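# Ball into tall post's cup, frame back on rests

## Task

Put the ball into the cup on top of the tall post and set the frame back where it belongs, resting on its supports. Both must stay in place with no robot holding or propping them; finish by opening the grippers and pulling the arms away.

## Robot and tools

Robots: three identical i2rt Big YAM arms named arm1, arm2 and arm3. Each has six revolute joints, a two-finger gripper and a wrist camera (arm1_cam_wrist, arm2_cam_wrist, arm3_cam_wrist, fisheye, 616x616). Two fixed room cameras, cam_high and cam_low (896x504), are not on any arm. The hand reaches roughly 1.0 m from the joint1 axis. With joints 1 and 6 at 0 and the hand level and forward, the wrist camera rides above the hand looking at the fingertips.

Frames: a single scene frame is shared by everything, origin on the floor, +z up. hand means the point halfway between the fingertips; its z axis runs along the fingers and the fingers close along its y axis. Each arm's foot pose is real but never printed. The camera calibration (K, distortion D, T_world_to_cam, pos_world) is given per camera; it may be off by a couple of degrees and millimetres, and wrist camera poses are computed from reported joint angles, so their error is larger.

execute_actions: arguments actions and cameras. actions is a list holding exactly one action or none (an empty list only reports state and images). The action is an object keyed by arm name; under each arm sits "joints", an object mapping joint names to absolute targets (never offsets). Per arm you may give up to seven numbers by name, in any subset: joint1_rad to joint6_rad in radians, and gripper_m in metres. Ranges and done-tolerances: joint1_rad -2.879 to 2.879 (±0.045), rotates the arm about its foot, positive counter-clockwise seen from above, 0 points the way the foot faces; joint2_rad 0 to 3.141 (±0.14), shoulder, 0 has the upper arm lying back roughly level, increasing lifts it up then forward; joint3_rad 0 to 3.019 (±0.09), elbow, 0 is folded, increasing opens it; joint4_rad -1.692 to 1.57 (±0.055), hand pitch, positive tilts fingers up; joint5_rad -1.57 to 1.57 (±0.03), sideways hand swing, positive to the arm's right; joint6_rad -2.094 to 2.094 (±0.035), hand roll, positive clockwise viewed from behind the hand; gripper_m 0 to 0.093 (±0.003), the fingertip gap, gripping force about 50 to 62 N per pad or less. All listed motions start together and may finish at different moments; joints run at different speeds, so the hand can sweep a wide arc between postures. A joint or arm you omit keeps its previous target and may still be pushing. Any unknown key or out-of-range number rejects the whole call and nothing moves. cameras is a list of names from arm1_cam_wrist, arm2_cam_wrist, arm3_cam_wrist, cam_high, cam_low, all; omitted, null or ["all"] returns every camera, [] returns none, a bad name rejects the call. The "pictures" line gives the order of returned images.

wait: seconds from 0 to 10; nothing new is commanded, the scene keeps running, and it returns state and images like an empty action.

zoom_image: camera plus region [x0, y0, x1, y1] in that camera's pixels, (0, 0) top-left, at most 504 by 504; only works on cameras that had full images in the latest result.

read_manual: optional section, only "licences"; returns URDF licence texts, no motion.

finished_scene: scene, an integer 1 to 2, the current scene's number. It is final; the goal must already hold and stay held. Replying with no tool call ends everything.

Result lines: joint_positions reports the angles and gripper gap. Joint torques list each arm joint's drive output (not gripper), with per-unit offset, scale and noise, and nonzero even in free air. joint_status tells how each commanded motion of the last accepted action ended: "off_target" (stopped short, may still push), "contact_stop" or "time_out" (target dropped, holds where it stopped; a timed-out joint can keep a target at most 0.375, 0.375, 0.113, 0.225, 0.075 and 0.3 rad from its position for joints 1 to 6 and keep pushing, shown in on_its_own), "not_followed" (a built-in self/other-arm clearance check withheld the targets; the line "joint command not followed", often with "cause:", appears, the gripper part still runs, and withheld targets may retry on later actions). on_its_own covers what the call did not command; "held at" is the held target, not the position. To relieve a pushing joint, command its reported position. Tiny target changes may not move a joint. MOTOR HOT warns at 85 °C; at 100 °C an OVER-TEMPERATURE FAULT drops that whole arm until it cools, and its unfinished keys read "limit_stop_at_motor_heat"; resend targets afterwards.

Cautions: the arms do not stop on contact and can press hard; sustained pushing or holding loads heats motors. A hard squeeze between two robots fails and ends the run, and a hard collision may too; nothing in the state reports robot-robot contact, and the clearance check can be late and ignores fingers, gripper housings and wrist cameras. Object contacts do not count as robot contact. Arms act independently, so one stalled arm does not pause the others. Never knock objects out of the work area or onto the floor; avoid drops, slips and slams. A loose object may occasionally get nudged by an outside push. The simulation keeps running while you compose a reply, with each robot holding its last command.

Each tool is called after "Request:" in YAML: its name, and indented under it one key for each argument.

## Session

Request:
execute_actions:
  actions: []

Scene clock: 0.00 s.
Joint torques (N m, as the arm reports them, + toward a larger angle): no reading
Motor temperatures (°C, as the motors report them): arm1=[26 24 27 24 25 25] | arm2=[25 28 25 24 26 27] | arm3=[26 26 26 25 26 28]
arm1.joint_positions: joint1_rad=+0.155 joint2_rad=+0.578 joint3_rad=+1.459 joint4_rad=-1.207 joint5_rad=-0.119 joint6_rad=+0.420 gripper_m=+0.094
arm1.joint_status: not commanded
arm1.hand: x=+1.2361 y=-0.0414 z=+1.3847 quat_wxyz=(+0.211, +0.807, -0.084, -0.544) (m; scene frame)
arm2.joint_positions: joint1_rad=-0.471 joint2_rad=+0.491 joint3_rad=+1.378 joint4_rad=-1.373 joint5_rad=+0.164 joint6_rad=-0.218 gripper_m=+0.095
arm2.joint_status: not commanded
arm2.hand: x=-0.7351 y=+1.0771 z=+1.3737 quat_wxyz=(-0.290, -0.533, -0.668, +0.430) (m; scene frame)
arm3.joint_positions: joint1_rad=+0.320 joint2_rad=+0.554 joint3_rad=+1.339 joint4_rad=-1.353 joint5_rad=-0.283 joint6_rad=+0.290 gripper_m=+0.095
arm3.joint_status: not commanded
arm3.hand: x=-0.7278 y=-1.0441 z=+1.3592 quat_wxyz=(-0.235, +0.499, -0.713, -0.433) (m; scene frame)
pictures: arm1_cam_wrist, arm2_cam_wrist, arm3_cam_wrist, cam_high, cam_low
camera_calibration (this result's frames):
arm1_cam_wrist: T_world_to_cam=[[-0.108014, 0.894308, -0.434218, 0.768874], [0.855152, -0.139166, -0.499347, -0.363966], [-0.506999, -0.425259, -0.749738, 1.77197], [0, 0, 0, 1]] pos_world=[1.29268, 0.0152854, 1.48063]
arm2_cam_wrist: T_world_to_cam=[[-0.960567, -0.0628591, 0.270851, -1.00729], [-0.175559, 0.892498, -0.415483, -0.513093], [-0.215617, -0.44665, -0.868339, 1.64272], [0, 0, 0, 1]] pos_world=[-0.70345, 1.12834, 1.48608]
arm3_cam_wrist: T_world_to_cam=[[0.916132, -0.141975, -0.374893, 1.02729], [-0.267447, -0.9131, -0.307766, -0.727433], [-0.29862, 0.382219, -0.874491, 1.49679], [0, 0, 0, 1]] pos_world=[-0.688711, -1.09047, 1.47017]
Images, in order (width x height): arm1_cam_wrist 616x616, arm2_cam_wrist 616x616, arm3_cam_wrist 616x616, cam_high 896x504, cam_low 896x504.

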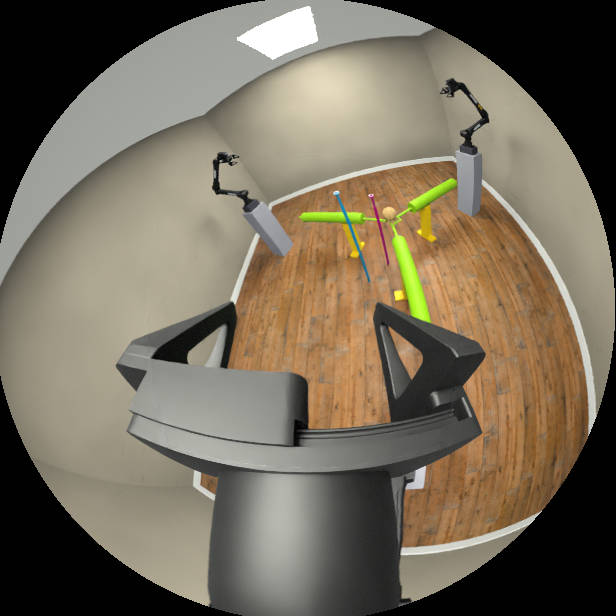

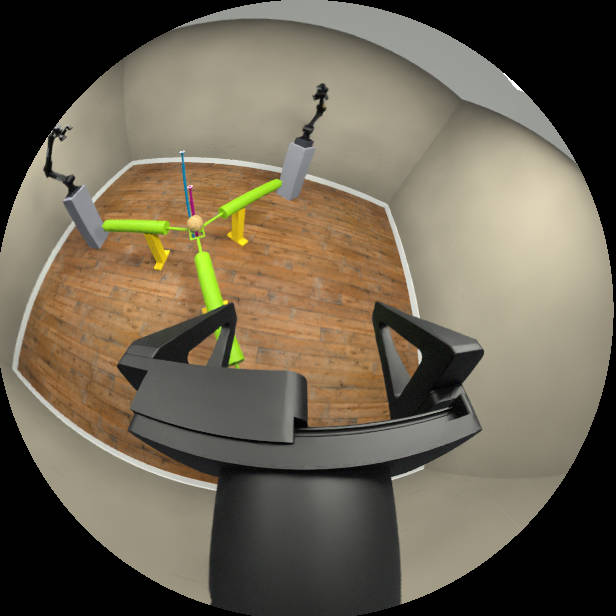

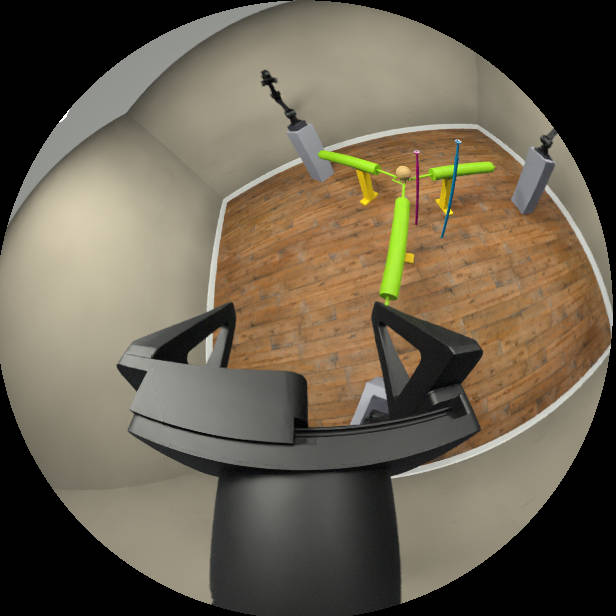

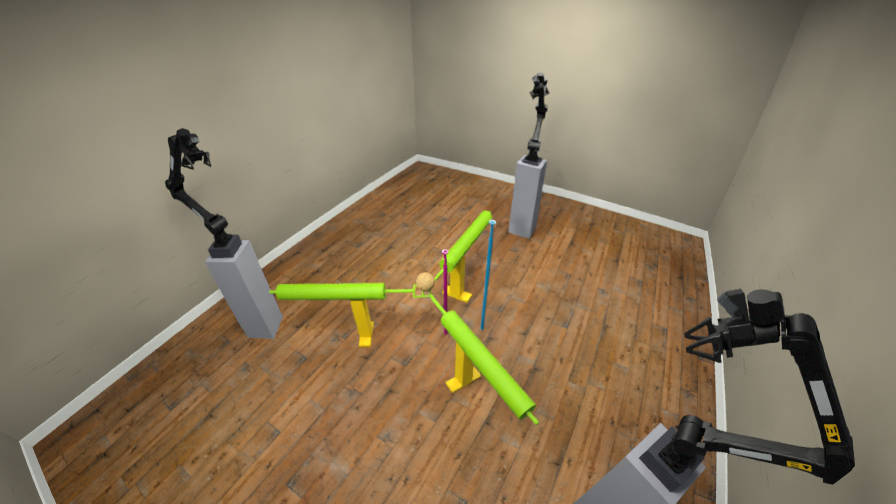

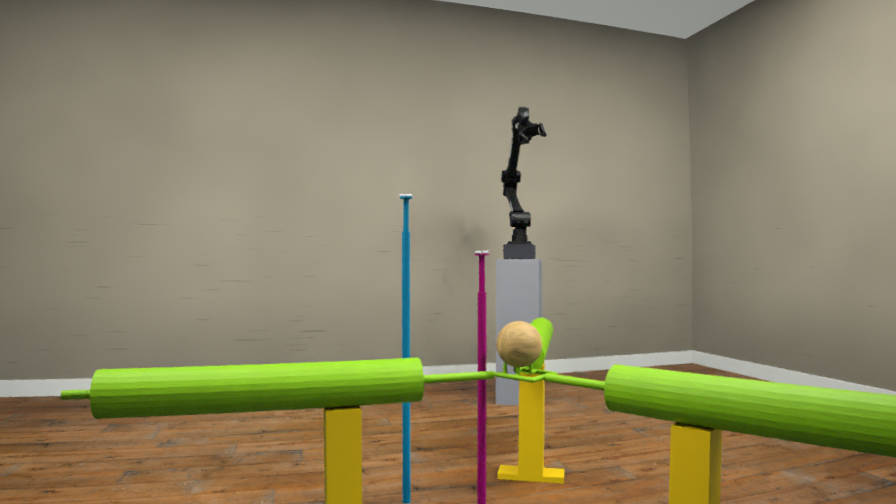

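Request:
execute_actions:
  actions:
    - {"arm1":{"joints":{"joint1_rad":-0.292,"joint2_rad":2.455,"joint3_rad":1.52,"joint4_rad":-0.597,"joint5_rad":0,"joint6_rad":-0.318}},"arm2":{"joints":{"joint1_rad":-0.245,"joint2_rad":2.507,"joint3_rad":0.522,"joint4_rad":0.593,"joint5_rad":0,"joint6_rad":-0.16}},"arm3":{"joints":{"joint1_rad":0.316,"joint2_rad":2.515,"joint3_rad":1.385,"joint4_rad":-0.403,"joint5_rad":0,"joint6_rad":0.27}}}
  cameras: ["arm1_cam_wrist","arm2_cam_wrist","arm3_cam_wrist","cam_low"]

Scene clock: 6.07 s.
Joint torques (N m, as the arm reports them, + toward a larger angle): arm1=[ -0.79 -19.49   5.56   0.97   0.01   0.04] | arm2=[ 1.46 -9.35 -3.72  1.32 -0.08  0.03] | arm3=[  1.15 -19.24   4.2    1.24   0.17  -0.27]
Motor temperatures (°C, as the motors report them): arm1=[26 24 28 24 25 25] | arm2=[25 28 26 24 26 27] | arm3=[26 26 27 25 26 28]
arm1.joint_positions: joint1_rad=-0.288 joint2_rad=+2.465 joint3_rad=+1.508 joint4_rad=-0.608 joint5_rad=-0.003 joint6_rad=-0.310 gripper_m=+0.094
arm1.joint_status: all done
arm1.hand: x=+0.8968 y=+0.1716 z=+0.5268 quat_wxyz=(+0.007, +1.000, +0.002, -0.002) (m; scene frame)
arm2.joint_positions: joint1_rad=-0.253 joint2_rad=+2.505 joint3_rad=+0.533 joint4_rad=+0.579 joint5_rad=+0.002 joint6_rad=-0.169 gripper_m=+0.095
arm2.joint_status: all done
arm2.hand: x=-0.6429 y=+1.0079 z=+0.5301 quat_wxyz=(-0.067, -0.512, -0.854, +0.058) (m; scene frame)
arm3.joint_positions: joint1_rad=+0.320 joint2_rad=+2.525 joint3_rad=+1.365 joint4_rad=-0.418 joint5_rad=-0.002 joint6_rad=+0.285 gripper_m=+0.095
arm3.joint_status: all done
arm3.hand: x=-0.6112 y=-0.7467 z=+0.5292 quat_wxyz=(+0.002, +0.509, -0.861, +0.002) (m; scene frame)
pictures: arm1_cam_wrist, arm2_cam_wrist, arm3_cam_wrist, cam_low
camera_calibration (this result's frames):
arm1_cam_wrist: T_world_to_cam=[[-0.00814622, 0.999584, -0.0276764, -0.152554], [0.810179, 0.0228205, 0.585738, -1.03168], [0.586126, -0.0176513, -0.810028, 0.0288274], [0, 0, 0, 1]] pos_world=[0.817708, 0.176543, 0.623424]
arm2_cam_wrist: T_world_to_cam=[[-0.879794, -0.474222, 0.0328093, -0.101833], [-0.41478, 0.799566, 0.434342, -1.2963], [-0.232207, 0.368522, -0.900151, 0.0837143], [0, 0, 0, 1]] pos_world=[-0.60783, 0.957331, 0.641732]
arm3_cam_wrist: T_world_to_cam=[[0.875525, -0.482895, 0.0163692, 0.16515], [-0.395819, -0.697397, 0.597465, -1.07656], [-0.277097, -0.529575, -0.801728, -0.0140865], [0, 0, 0, 1]] pos_world=[-0.574618, -0.678498, 0.629208]
Images, in order (width x height): arm1_cam_wrist 616x616, arm2_cam_wrist 616x616, arm3_cam_wrist 616x616, cam_low 896x504.

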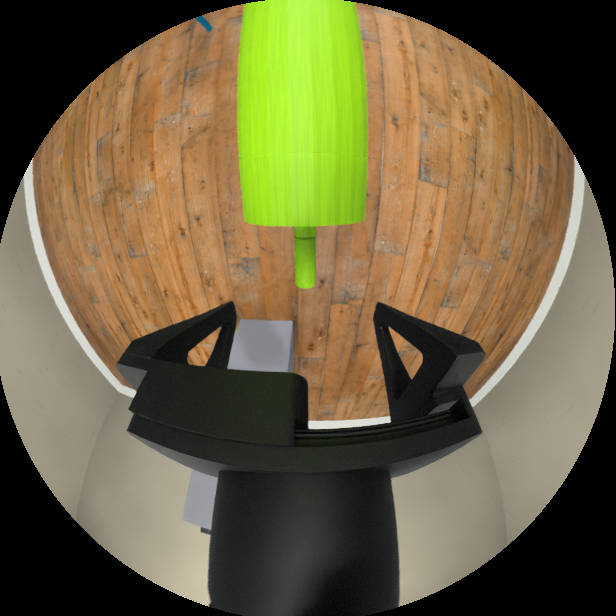

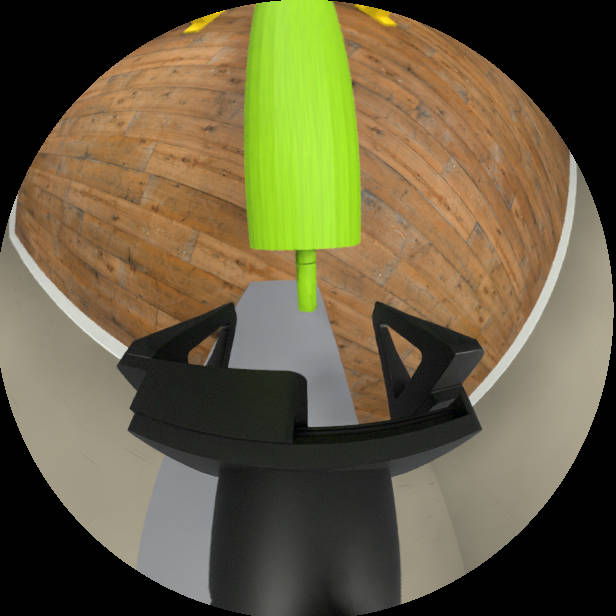

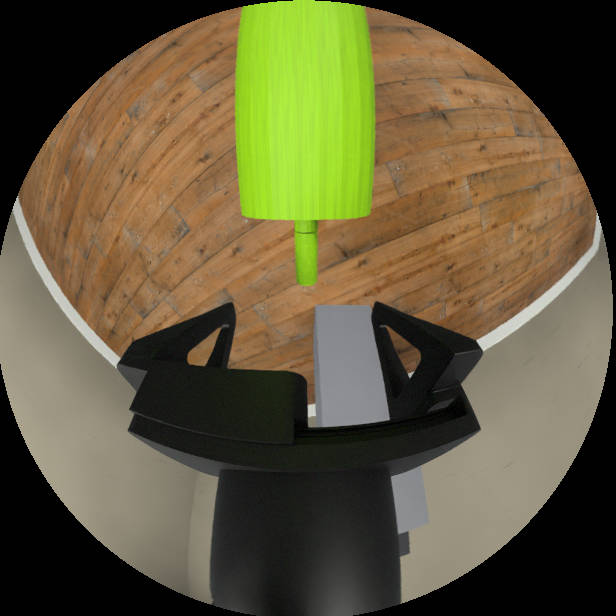

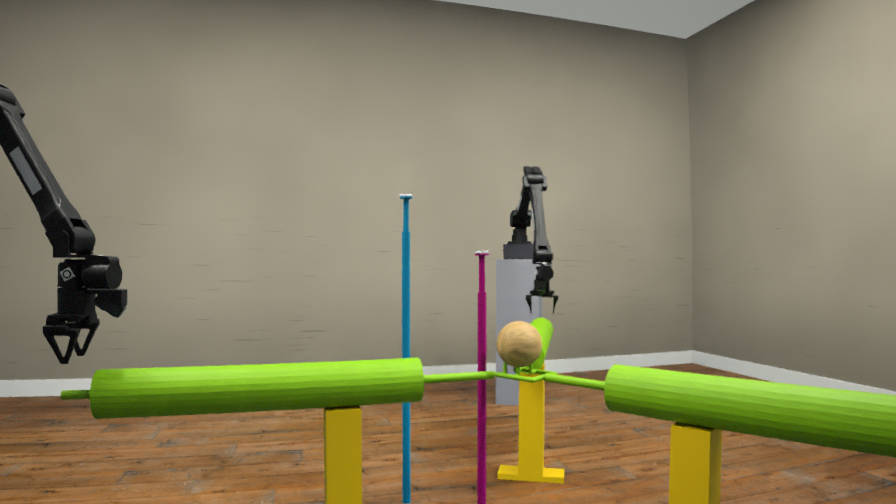

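Request:
execute_actions:
  actions:
    - {"arm1":{"joints":{"joint2_rad":2.668,"joint3_rad":1.636,"joint4_rad":-0.507,"joint6_rad":-0.345,"gripper_m":0.06}},"arm2":{"joints":{"joint1_rad":-0.283,"joint2_rad":2.83,"joint3_rad":0.73,"joint4_rad":0.713,"joint6_rad":-0.235,"gripper_m":0.06}},"arm3":{"joints":{"joint1_rad":0.303,"joint2_rad":2.73,"joint3_rad":1.515,"joint4_rad":-0.322,"gripper_m":0.06}}}
  cameras: ["arm1_cam_wrist","arm2_cam_wrist","arm3_cam_wrist","cam_low"]

Scene clock: 9.03 s.
Joint torques (N m, as the arm reports them, + toward a larger angle): arm1=[ -0.84 -17.09   5.4    0.71  -0.15   0.04] | arm2=[-0.16 -1.17  1.04 -0.79  0.37 -0.14] | arm3=[  1.05 -17.45   3.18   0.9   -0.08  -0.23]
Motor temperatures (°C, as the motors report them): arm1=[26 25 28 24 25 25] | arm2=[25 28 26 24 26 27] | arm3=[26 26 27 25 26 28]
arm1.joint_positions: joint1_rad=-0.289 joint2_rad=+2.643 joint3_rad=+1.620 joint4_rad=-0.512 joint5_rad=+0.001 joint6_rad=-0.338 gripper_m=+0.060
arm1.joint_status: all done
arm1.hand: x=+0.8844 y=+0.1760 z=+0.4501 quat_wxyz=(+0.000, +1.000, +0.015, -0.015) (m; scene frame)
arm2.joint_positions: joint1_rad=-0.272 joint2_rad=+2.705 joint3_rad=+0.669 joint4_rad=+0.755 joint5_rad=-0.008 joint6_rad=-0.222 gripper_m=+0.060
arm2.joint_status: all done
arm2.hand: x=-0.6364 y=+0.9769 z=+0.4749 quat_wxyz=(-0.109, -0.493, -0.858, +0.095) (m; scene frame)
arm3.joint_positions: joint1_rad=+0.312 joint2_rad=+2.709 joint3_rad=+1.504 joint4_rad=-0.327 joint5_rad=+0.006 joint6_rad=+0.282 gripper_m=+0.060
arm3.joint_status: all done
arm3.hand: x=-0.6009 y=-0.7290 z=+0.4565 quat_wxyz=(-0.017, +0.506, -0.862, -0.012) (m; scene frame)
pictures: arm1_cam_wrist, arm2_cam_wrist, arm3_cam_wrist, cam_low
camera_calibration (this result's frames):
arm1_cam_wrist: T_world_to_cam=[[-0.0346255, 0.999309, -0.0135334, -0.142137], [0.825314, 0.0362282, 0.56351, -0.982581], [0.563611, 0.00834254, -0.825998, -0.00345013], [0, 0, 0, 1]] pos_world=[0.807961, 0.177665, 0.548921]
arm2_cam_wrist: T_world_to_cam=[[-0.863716, -0.500665, 0.057707, -0.0848057], [-0.456077, 0.825202, 0.33322, -1.24812], [-0.214452, 0.261489, -0.941081, 0.182215], [0, 0, 0, 1]] pos_world=[-0.603409, 0.939843, 0.592272]
arm3_cam_wrist: T_world_to_cam=[[0.872449, -0.488559, 0.011968, 0.161924], [-0.410741, -0.719776, 0.559655, -1.02472], [-0.26481, -0.493186, -0.828639, -0.013969], [0, 0, 0, 1]] pos_world=[-0.565863, -0.665346, 0.559974]
Images, in order (width x height): arm1_cam_wrist 616x616, arm2_cam_wrist 616x616, arm3_cam_wrist 616x616, cam_low 896x504.

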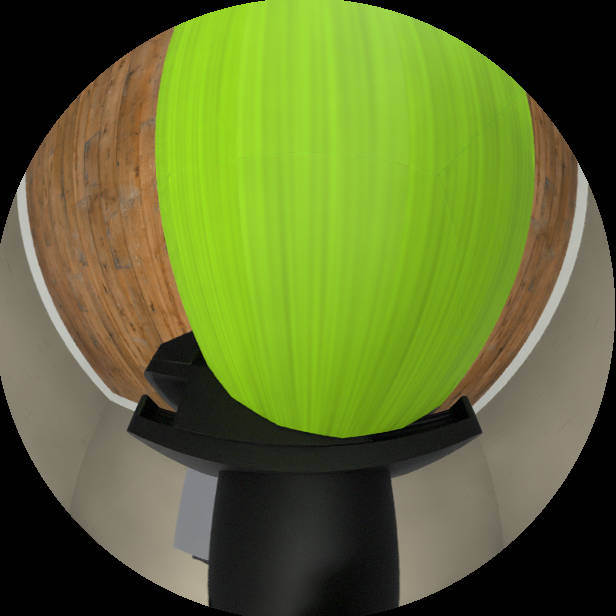

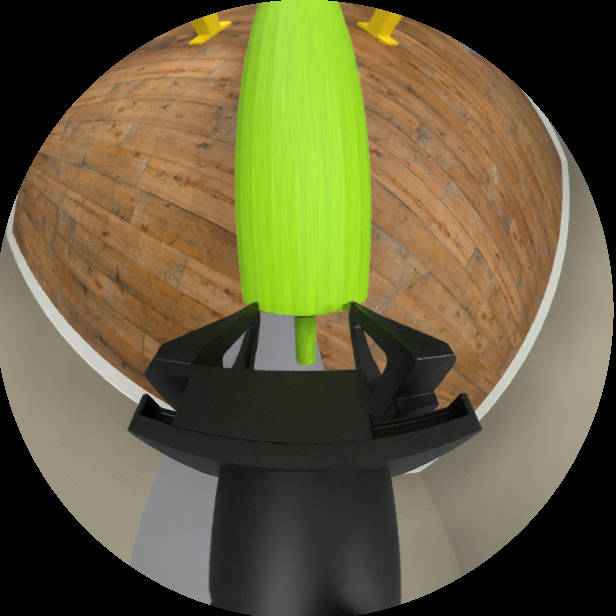

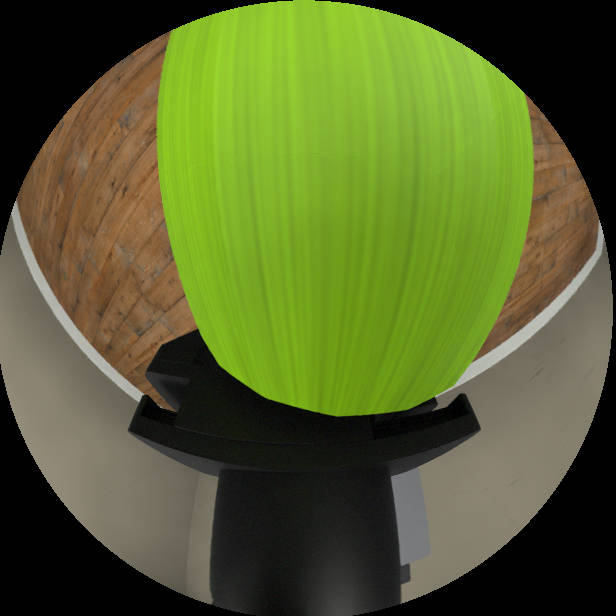

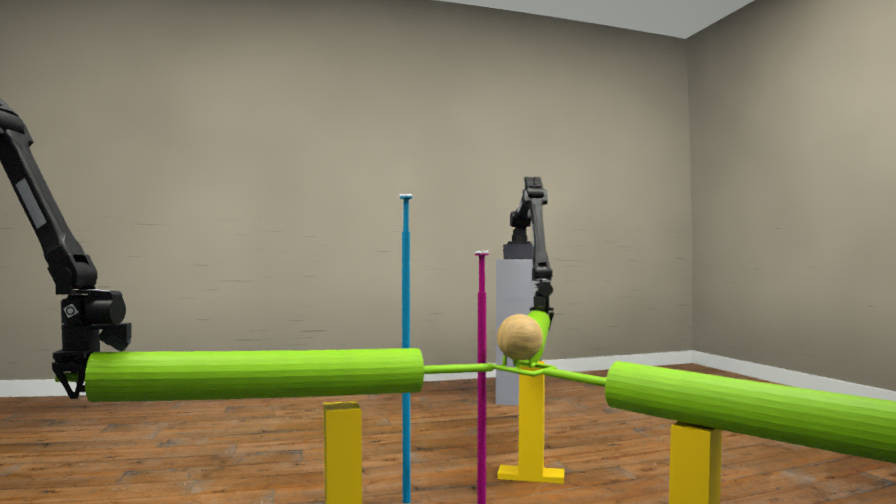

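Request:
execute_actions:
  actions:
    - {"arm1":{"joints":{"joint2_rad":2.64}},"arm2":{"joints":{"joint2_rad":2.56,"joint3_rad":0.58,"joint4_rad":0.66}},"arm3":{"joints":{"joint2_rad":2.705}}}
  cameras: ["arm1_cam_wrist","arm2_cam_wrist","arm3_cam_wrist","cam_low"]

Scene clock: 11.00 s.
Joint torques (N m, as the arm reports them, + toward a larger angle): arm1=[ -0.58 -19.47   5.38   0.7   -0.15   0.04] | arm2=[  0.1  -11.79  -4.01   0.42   0.07  -0.19] | arm3=[  1.56 -20.1    3.12   0.84   0.06  -0.22]
Motor temperatures (°C, as the motors report them): arm1=[26 25 28 24 25 25] | arm2=[25 28 26 24 26 27] | arm3=[26 27 27 25 26 28]
arm1.joint_positions: joint1_rad=-0.289 joint2_rad=+2.640 joint3_rad=+1.620 joint4_rad=-0.512 joint5_rad=+0.001 joint6_rad=-0.338 gripper_m=+0.060
arm1.joint_status: all done
arm1.hand: x=+0.8830 y=+0.1765 z=+0.4521 quat_wxyz=(+0.000, +1.000, +0.016, -0.017) (m; scene frame)
arm2.joint_positions: joint1_rad=-0.272 joint2_rad=+2.577 joint3_rad=+0.598 joint4_rad=+0.669 joint5_rad=-0.003 joint6_rad=-0.226 gripper_m=+0.060
arm2.joint_status: all done
arm2.hand: x=-0.6382 y=+0.9793 z=+0.5102 quat_wxyz=(-0.096, -0.493, -0.860, +0.087) (m; scene frame)
arm3.joint_positions: joint1_rad=+0.312 joint2_rad=+2.709 joint3_rad=+1.504 joint4_rad=-0.327 joint5_rad=+0.002 joint6_rad=+0.282 gripper_m=+0.060
arm3.joint_status: all done
arm3.hand: x=-0.6016 y=-0.7288 z=+0.4565 quat_wxyz=(-0.016, +0.506, -0.862, -0.013) (m; scene frame)
pictures: arm1_cam_wrist, arm2_cam_wrist, arm3_cam_wrist, cam_low
camera_calibration (this result's frames):
arm1_cam_wrist: T_world_to_cam=[[-0.0350102, 0.99931, -0.0123706, -0.14284], [0.827142, 0.0359211, 0.560844, -0.982837], [0.560902, 0.00940302, -0.827829, 0.0020287], [0, 0, 0, 1]] pos_world=[0.806806, 0.178027, 0.551131]
arm2_cam_wrist: T_world_to_cam=[[-0.861946, -0.503759, 0.0572397, -0.0828341], [-0.452489, 0.81528, 0.361347, -1.26504], [-0.228698, 0.285561, -0.930673, 0.176446], [0, 0, 0, 1]] pos_world=[-0.603462, 0.939246, 0.626074]
arm3_cam_wrist: T_world_to_cam=[[0.87276, -0.488085, 0.00795834, 0.164979], [-0.408063, -0.720528, 0.560646, -1.02427], [-0.267909, -0.492557, -0.828017, -0.0157689], [0, 0, 0, 1]] pos_world=[-0.56618, -0.665261, 0.559886]
Images, in order (width x height): arm1_cam_wrist 616x616, arm2_cam_wrist 616x616, arm3_cam_wrist 616x616, cam_low 896x504.

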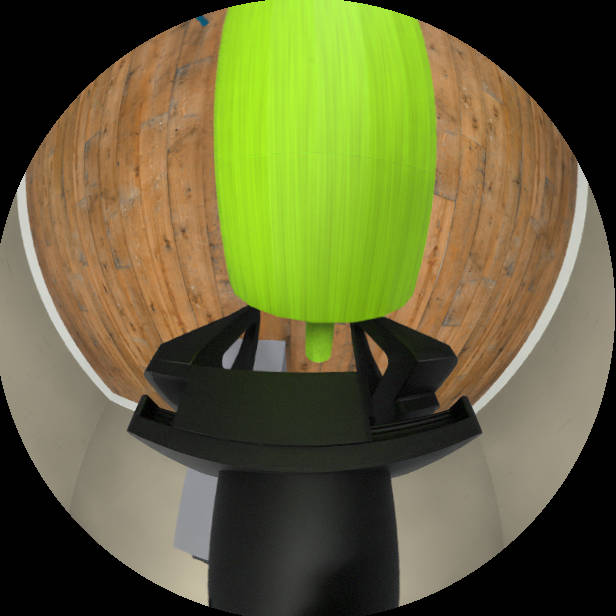

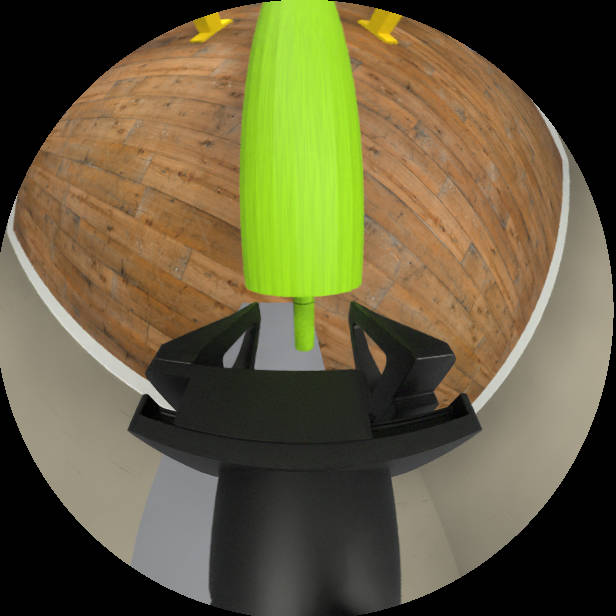

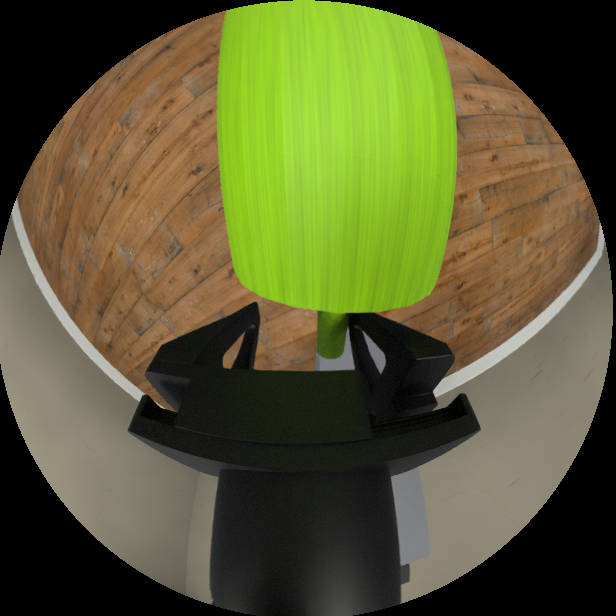

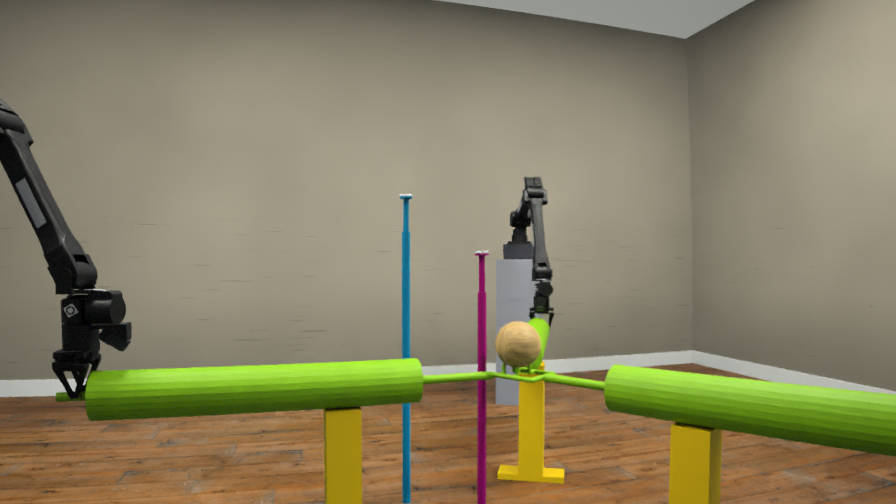

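Request:
execute_actions:
  actions:
    - {"arm1":{"joints":{"joint1_rad":-0.32,"joint2_rad":2.678,"joint6_rad":-0.365,"gripper_m":0.08}},"arm2":{"joints":{"joint1_rad":-0.312,"joint2_rad":2.655,"joint3_rad":0.595,"joint4_rad":0.645,"joint6_rad":-0.28,"gripper_m":0.08}},"arm3":{"joints":{"joint1_rad":0.275,"joint2_rad":2.735,"joint3_rad":1.485,"joint4_rad":-0.315,"joint6_rad":0.25,"gripper_m":0.08}}}
  cameras: ["arm1_cam_wrist","arm2_cam_wrist","arm3_cam_wrist","cam_low"]

Scene clock: 14.47 s.
Joint torques (N m, as the arm reports them, + toward a larger angle): arm1=[ -1.47 -18.7    5.22   0.63  -0.15   0.02] | arm2=[ 0.11 -9.45 -3.46  0.45  0.09 -0.15] | arm3=[  1.39 -17.65   2.38   1.11   0.    -0.29]
Motor temperatures (°C, as the motors report them): arm1=[26 25 28 24 25 25] | arm2=[25 28 26 24 26 27] | arm3=[26 27 27 25 26 28]
arm1.joint_positions: joint1_rad=-0.314 joint2_rad=+2.671 joint3_rad=+1.620 joint4_rad=-0.512 joint5_rad=+0.001 joint6_rad=-0.357 gripper_m=+0.080
arm1.joint_status: all done
arm1.hand: x=+0.9010 y=+0.1855 z=+0.4345 quat_wxyz=(+0.005, +1.000, +0.013, -0.002) (m; scene frame)
arm2.joint_positions: joint1_rad=-0.304 joint2_rad=+2.655 joint3_rad=+0.598 joint4_rad=+0.651 joint5_rad=-0.002 joint6_rad=-0.271 gripper_m=+0.080
arm2.joint_status: all done
arm2.hand: x=-0.6578 y=+1.0149 z=+0.4899 quat_wxyz=(-0.059, -0.490, -0.868, +0.057) (m; scene frame)
arm3.joint_positions: joint1_rad=+0.278 joint2_rad=+2.726 joint3_rad=+1.483 joint4_rad=-0.327 joint5_rad=+0.001 joint6_rad=+0.266 gripper_m=+0.080
arm3.joint_status: all done
arm3.hand: x=-0.5894 y=-0.7544 z=+0.4447 quat_wxyz=(-0.002, +0.499, -0.867, +0.000) (m; scene frame)
pictures: arm1_cam_wrist, arm2_cam_wrist, arm3_cam_wrist, cam_low
camera_calibration (this result's frames):
arm1_cam_wrist: T_world_to_cam=[[-0.0291224, 0.999321, -0.0225658, -0.152289], [0.810402, 0.0368204, 0.584715, -0.983646], [0.585149, -0.00125905, -0.810925, -0.0499228], [0, 0, 0, 1]] pos_world=[0.821926, 0.188341, 0.531233]
arm2_cam_wrist: T_world_to_cam=[[-0.853798, -0.518816, 0.0431252, -0.0530136], [-0.447387, 0.773557, 0.448837, -1.29275], [-0.266223, 0.363922, -0.892573, 0.0200832], [0, 0, 0, 1]] pos_world=[-0.618274, 0.965201, 0.600444]
arm3_cam_wrist: T_world_to_cam=[[0.863971, -0.503219, 0.0180308, 0.120816], [-0.415072, -0.691446, 0.591285, -1.02694], [-0.285079, -0.518337, -0.806261, -0.074112], [0, 0, 0, 1]] pos_world=[-0.551763, -0.68769, 0.545282]
Images, in order (width x height): arm1_cam_wrist 616x616, arm2_cam_wrist 616x616, arm3_cam_wrist 616x616, cam_low 896x504.

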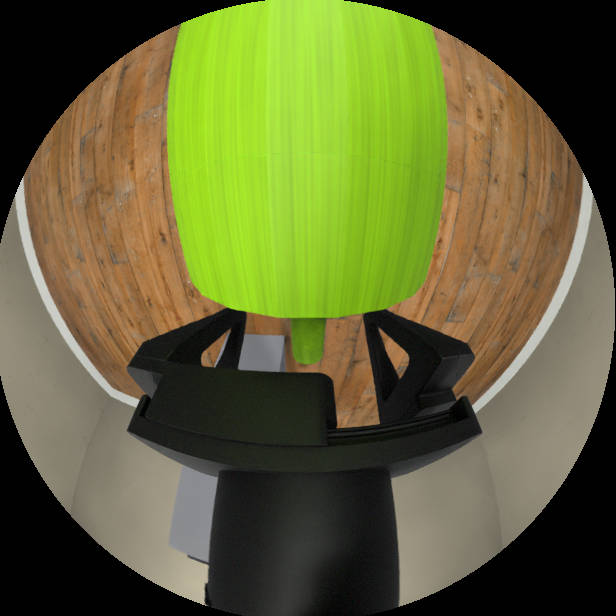

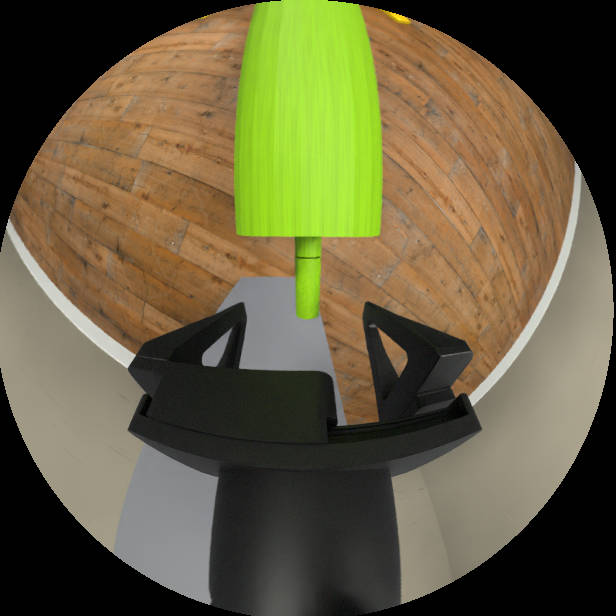

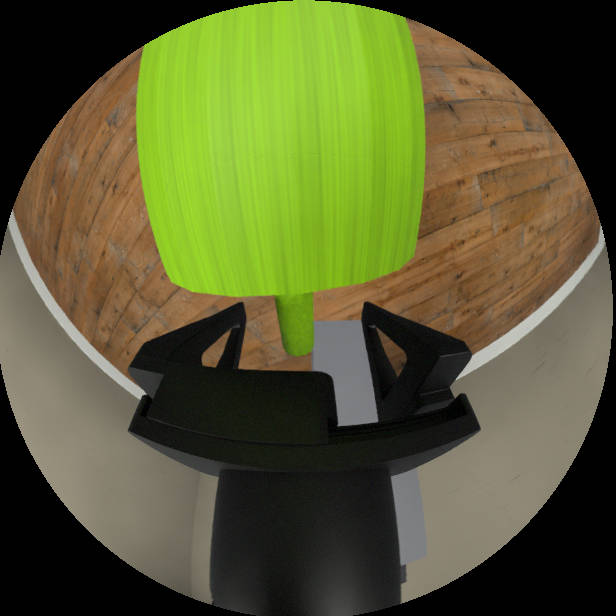

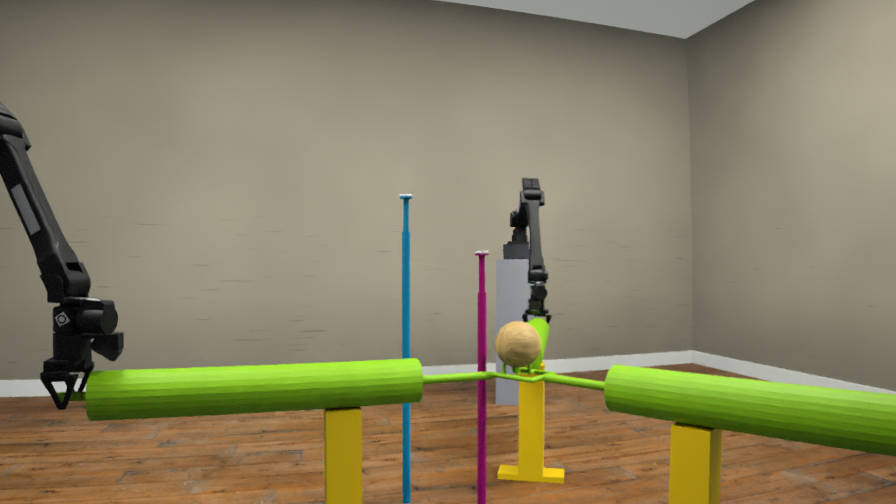

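Request:
execute_actions:
  actions:
    - {"arm2":{"joints":{"joint1_rad":-0.333,"joint2_rad":2.75,"joint3_rad":0.657,"joint4_rad":0.68,"joint6_rad":-0.295}},"arm3":{"joints":{"joint1_rad":0.298,"joint2_rad":2.752,"joint3_rad":1.51,"joint6_rad":0.22}}}
  cameras: []

Request:
execute_actions:
  actions:
    - {"arm1":{"joints":{"gripper_m":0.045}},"arm2":{"joints":{"joint2_rad":2.835,"joint3_rad":0.732,"joint4_rad":0.713,"gripper_m":0.045}},"arm3":{"joints":{"gripper_m":0.045}}}
  cameras: ["arm2_cam_wrist","arm3_cam_wrist","cam_high"]

Scene clock: 16.90 s.
Joint torques (N m, as the arm reports them, + toward a larger angle): arm1=[ -1.13 -18.49   5.14   0.64  -0.15   0.04] | arm2=[  0.15 -10.02  -3.6    1.04   0.06  -0.17] | arm3=[  2.15 -17.53   3.4    1.07   0.05  -0.3 ]
Motor temperatures (°C, as the motors report them): arm1=[26 25 28 24 25 25] | arm2=[25 29 26 24 26 27] | arm3=[26 27 27 25 26 28]
arm1.joint_positions: joint1_rad=-0.314 joint2_rad=+2.671 joint3_rad=+1.620 joint4_rad=-0.512 joint5_rad=+0.001 joint6_rad=-0.357 gripper_m=+0.080
arm1.joint_status: not commanded
arm1.hand: x=+0.9010 y=+0.1855 z=+0.4345 quat_wxyz=(+0.005, +1.000, +0.013, -0.002) (m; scene frame)
arm2.joint_positions: joint1_rad=-0.323 joint2_rad=+2.747 joint3_rad=+0.658 joint4_rad=+0.670 joint5_rad=-0.002 joint6_rad=-0.286 gripper_m=+0.080
arm2.joint_status: all done
arm2.hand: x=-0.6635 y=+1.0180 z=+0.4611 quat_wxyz=(-0.054, -0.492, -0.867, +0.054) (m; scene frame)
arm3.joint_positions: joint1_rad=+0.290 joint2_rad=+2.739 joint3_rad=+1.490 joint4_rad=-0.327 joint5_rad=+0.001 joint6_rad=+0.236 gripper_m=+0.080
arm3.joint_status: all done
arm3.hand: x=-0.5960 y=-0.7549 z=+0.4393 quat_wxyz=(+0.000, +0.516, -0.856, +0.002) (m; scene frame)
pictures: none
No camera images: the call's "cameras" was empty. Leave "cameras" out to get every camera's image.

Scene clock: 17.73 s.
Joint torques (N m, as the arm reports them, + toward a larger angle): arm1=[ -1.1  -18.43   5.16   0.66  -0.16   0.04] | arm2=[-0.06 -9.87 -3.72  1.23  0.08 -0.13] | arm3=[  2.56 -17.38   3.5    1.08   0.05  -0.31]
Motor temperatures (°C, as the motors report them): arm1=[26 25 28 24 25 25] | arm2=[25 29 26 24 26 27] | arm3=[26 27 27 25 26 28]
arm1.joint_positions: joint1_rad=-0.314 joint2_rad=+2.671 joint3_rad=+1.620 joint4_rad=-0.512 joint5_rad=+0.001 joint6_rad=-0.358 gripper_m=+0.045
arm1.joint_status: all done
arm1.hand: x=+0.9010 y=+0.1855 z=+0.4345 quat_wxyz=(+0.005, +1.000, +0.013, -0.002) (m; scene frame)
arm2.joint_positions: joint1_rad=-0.323 joint2_rad=+2.830 joint3_rad=+0.732 joint4_rad=+0.702 joint5_rad=-0.002 joint6_rad=-0.286 gripper_m=+0.045
arm2.joint_status: all done
arm2.hand: x=-0.6615 y=+1.0104 z=+0.4323 quat_wxyz=(-0.061, -0.491, -0.867, +0.062) (m; scene frame)
arm3.joint_positions: joint1_rad=+0.290 joint2_rad=+2.739 joint3_rad=+1.490 joint4_rad=-0.327 joint5_rad=+0.001 joint6_rad=+0.236 gripper_m=+0.045
arm3.joint_status: all done
arm3.hand: x=-0.5960 y=-0.7549 z=+0.4393 quat_wxyz=(+0.000, +0.517, -0.856, +0.002) (m; scene frame)
pictures: arm2_cam_wrist, arm3_cam_wrist, cam_high
camera_calibration (this result's frames):
arm2_cam_wrist: T_world_to_cam=[[-0.855883, -0.514914, 0.0482463, -0.0635889], [-0.444254, 0.779766, 0.441139, -1.266], [-0.264769, 0.35613, -0.896141, -0.0203403], [0, 0, 0, 1]] pos_world=[-0.622235, 0.961684, 0.543322]
arm3_cam_wrist: T_world_to_cam=[[0.884339, -0.466443, 0.0194061, 0.165713], [-0.384966, -0.705088, 0.595528, -1.02104], [-0.264096, -0.534119, -0.8031, -0.0813701], [0, 0, 0, 1]] pos_world=[-0.561103, -0.686091, 0.539496]
Images, in order (width x height): arm2_cam_wrist 616x616, arm3_cam_wrist 616x616, cam_high 896x504.

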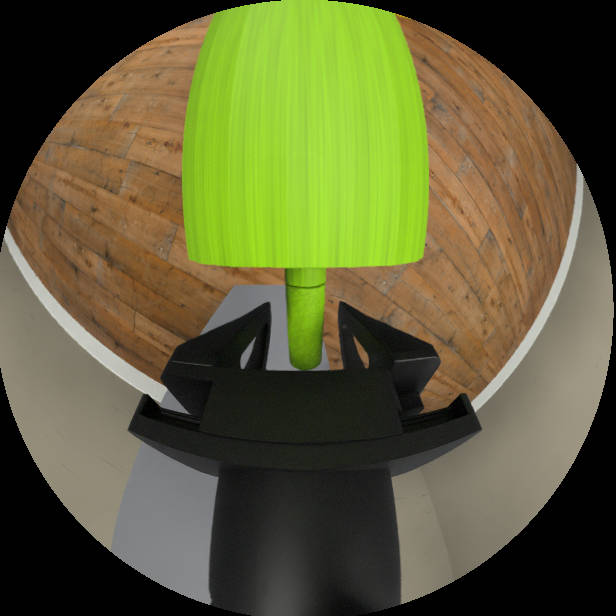

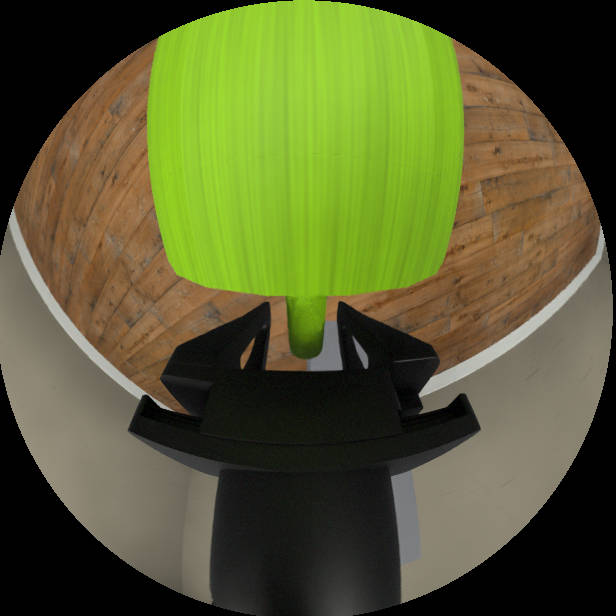

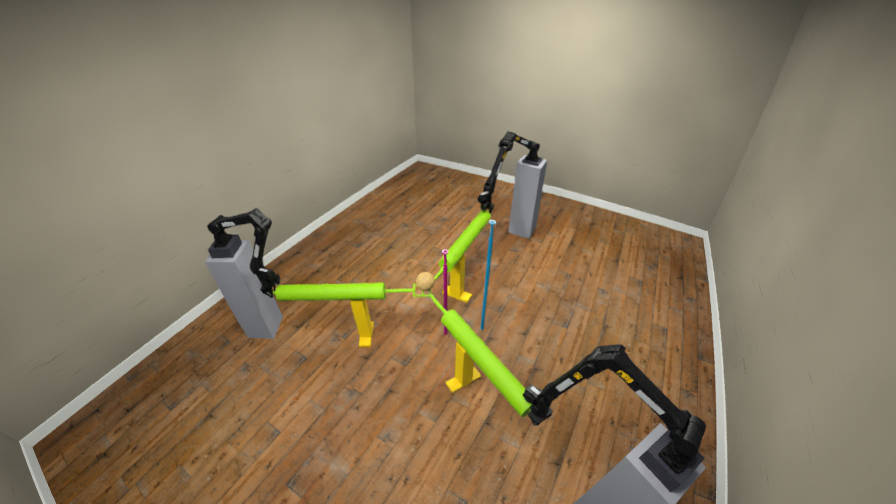

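Request:
execute_actions:
  actions:
    - {"arm1":{"joints":{"gripper_m":0.0}},"arm2":{"joints":{"gripper_m":0.0}},"arm3":{"joints":{"gripper_m":0.0}}}
  cameras: []

Request:
execute_actions:
  actions:
    - {"arm1":{"joints":{"joint2_rad":2.425,"joint3_rad":1.516,"joint4_rad":-0.612}},"arm2":{"joints":{"joint2_rad":2.523,"joint3_rad":0.518,"joint4_rad":0.607}},"arm3":{"joints":{"joint2_rad":2.475,"joint3_rad":1.353,"joint4_rad":-0.415}}}
  cameras: ["cam_low"]

Request:
execute_actions:
  actions:
    - {"arm1":{"joints":{"joint2_rad":2.211,"joint3_rad":1.466,"joint4_rad":-0.776}},"arm2":{"joints":{"joint2_rad":2.052,"joint3_rad":0.348,"joint4_rad":0.302}},"arm3":{"joints":{"joint2_rad":2.226,"joint3_rad":1.261,"joint4_rad":-0.571}}}
  cameras: ["cam_low"]

Scene clock: 21.03 s.
Joint torques (N m, as the arm reports them, + toward a larger angle): arm1=[ -1.04 -18.49   5.14   0.61  -0.21   0.1 ] | arm2=[-0.12 -9.83 -3.62  1.31  0.16 -0.16] | arm3=[  2.75 -17.53   3.6    1.05   0.06  -0.26]
Motor temperatures (°C, as the motors report them): arm1=[26 25 28 24 25 25] | arm2=[25 29 26 24 26 27] | arm3=[26 27 27 25 26 28]
arm1.joint_positions: joint1_rad=-0.314 joint2_rad=+2.671 joint3_rad=+1.620 joint4_rad=-0.511 joint5_rad=+0.002 joint6_rad=-0.363 gripper_m=+0.019
arm1.joint_status: gripper_m off_target (ended at +0.019, target +0.000)
arm1.hand: x=+0.9010 y=+0.1858 z=+0.4345 quat_wxyz=(+0.004, +1.000, +0.016, -0.002) (m; scene frame)
arm2.joint_positions: joint1_rad=-0.323 joint2_rad=+2.830 joint3_rad=+0.732 joint4_rad=+0.702 joint5_rad=-0.004 joint6_rad=-0.287 gripper_m=+0.019
arm2.joint_status: gripper_m off_target (ended at +0.019, target +0.000)
arm2.hand: x=-0.6613 y=+1.0107 z=+0.4322 quat_wxyz=(-0.062, -0.491, -0.867, +0.061) (m; scene frame)
arm3.joint_positions: joint1_rad=+0.290 joint2_rad=+2.739 joint3_rad=+1.490 joint4_rad=-0.327 joint5_rad=+0.002 joint6_rad=+0.233 gripper_m=+0.018
arm3.joint_status: gripper_m off_target (ended at +0.018, target +0.000)
arm3.hand: x=-0.5960 y=-0.7550 z=+0.4391 quat_wxyz=(+0.000, +0.518, -0.856, +0.002) (m; scene frame)
pictures: none
No camera images: the call's "cameras" was empty. Leave "cameras" out to get every camera's image.

Scene clock: 22.10 s.
Joint torques (N m, as the arm reports them, + toward a larger angle): arm1=[ -0.26 -20.69   5.43   0.3   -0.17   0.14] | arm2=[ -0.8  -11.53  -3.94   0.48   0.1   -0.15] | arm3=[  1.71 -21.37   3.33   0.01  -0.03  -0.25]
Motor temperatures (°C, as the motors report them): arm1=[26 25 28 24 25 25] | arm2=[25 29 26 24 26 27] | arm3=[26 27 27 25 26 28]
arm1.joint_positions: joint1_rad=-0.318 joint2_rad=+2.450 joint3_rad=+1.506 joint4_rad=-0.609 joint5_rad=+0.001 joint6_rad=-0.367 gripper_m=+0.019
arm1.joint_status: all done
arm1.hand: x=+0.8985 y=+0.1900 z=+0.5344 quat_wxyz=(+0.003, +1.000, +0.016, -0.006) (m; scene frame)
arm2.joint_positions: joint1_rad=-0.323 joint2_rad=+2.547 joint3_rad=+0.529 joint4_rad=+0.611 joint5_rad=-0.002 joint6_rad=-0.287 gripper_m=+0.019
arm2.joint_status: all done
arm2.hand: x=-0.6628 y=+1.0152 z=+0.5219 quat_wxyz=(-0.058, -0.491, -0.867, +0.058) (m; scene frame)
arm3.joint_positions: joint1_rad=+0.294 joint2_rad=+2.512 joint3_rad=+1.345 joint4_rad=-0.404 joint5_rad=+0.005 joint6_rad=+0.229 gripper_m=+0.018
arm3.joint_status: all done
arm3.hand: x=-0.5974 y=-0.7529 z=+0.5325 quat_wxyz=(-0.003, +0.521, -0.853, +0.001) (m; scene frame)
pictures: cam_low
Images, in order (width x height): cam_low 896x504.

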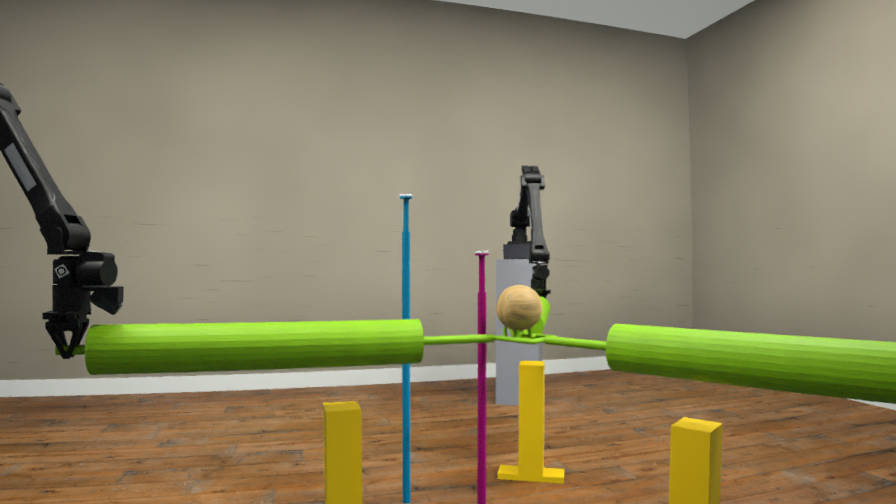

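Scene clock: 23.20 s.
Joint torques (N m, as the arm reports them, + toward a larger angle): arm1=[ -0.49 -19.8    6.42   0.36  -0.13   0.18] | arm2=[  0.2  -10.65  -1.72   0.35   0.06  -0.15] | arm3=[  1.2  -20.35   4.49  -0.01  -0.06  -0.29]
Motor temperatures (°C, as the motors report them): arm1=[26 26 28 24 25 25] | arm2=[25 29 26 24 26 27] | arm3=[26 27 27 25 26 28]
arm1.joint_positions: joint1_rad=-0.320 joint2_rad=+2.231 joint3_rad=+1.456 joint4_rad=-0.775 joint5_rad=+0.000 joint6_rad=-0.370 gripper_m=+0.019
arm1.joint_status: all done
arm1.hand: x=+0.8980 y=+0.1929 z=+0.6447 quat_wxyz=(+0.003, +1.000, +0.016, -0.008) (m; scene frame)
arm2.joint_positions: joint1_rad=-0.323 joint2_rad=+2.080 joint3_rad=+0.356 joint4_rad=+0.307 joint5_rad=-0.002 joint6_rad=-0.287 gripper_m=+0.019
arm2.joint_status: all done
arm2.hand: x=-0.6637 y=+1.0185 z=+0.6302 quat_wxyz=(-0.054, -0.491, -0.868, +0.055) (m; scene frame)
arm3.joint_positions: joint1_rad=+0.296 joint2_rad=+2.259 joint3_rad=+1.249 joint4_rad=-0.560 joint5_rad=+0.006 joint6_rad=+0.232 gripper_m=+0.018
arm3.joint_status: all done
arm3.hand: x=-0.5985 y=-0.7529 z=+0.6417 quat_wxyz=(-0.004, +0.521, -0.854, +0.002) (m; scene frame)
pictures: cam_low
Images, in order (width x height): cam_low 896x504.

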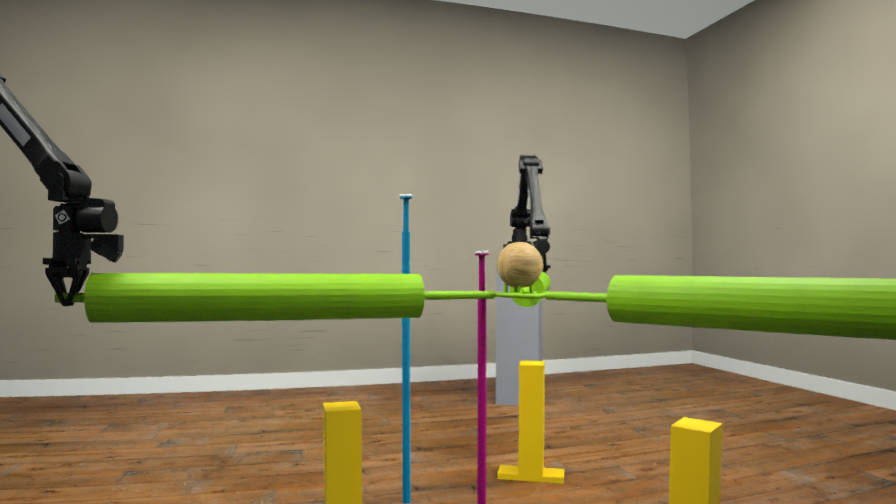

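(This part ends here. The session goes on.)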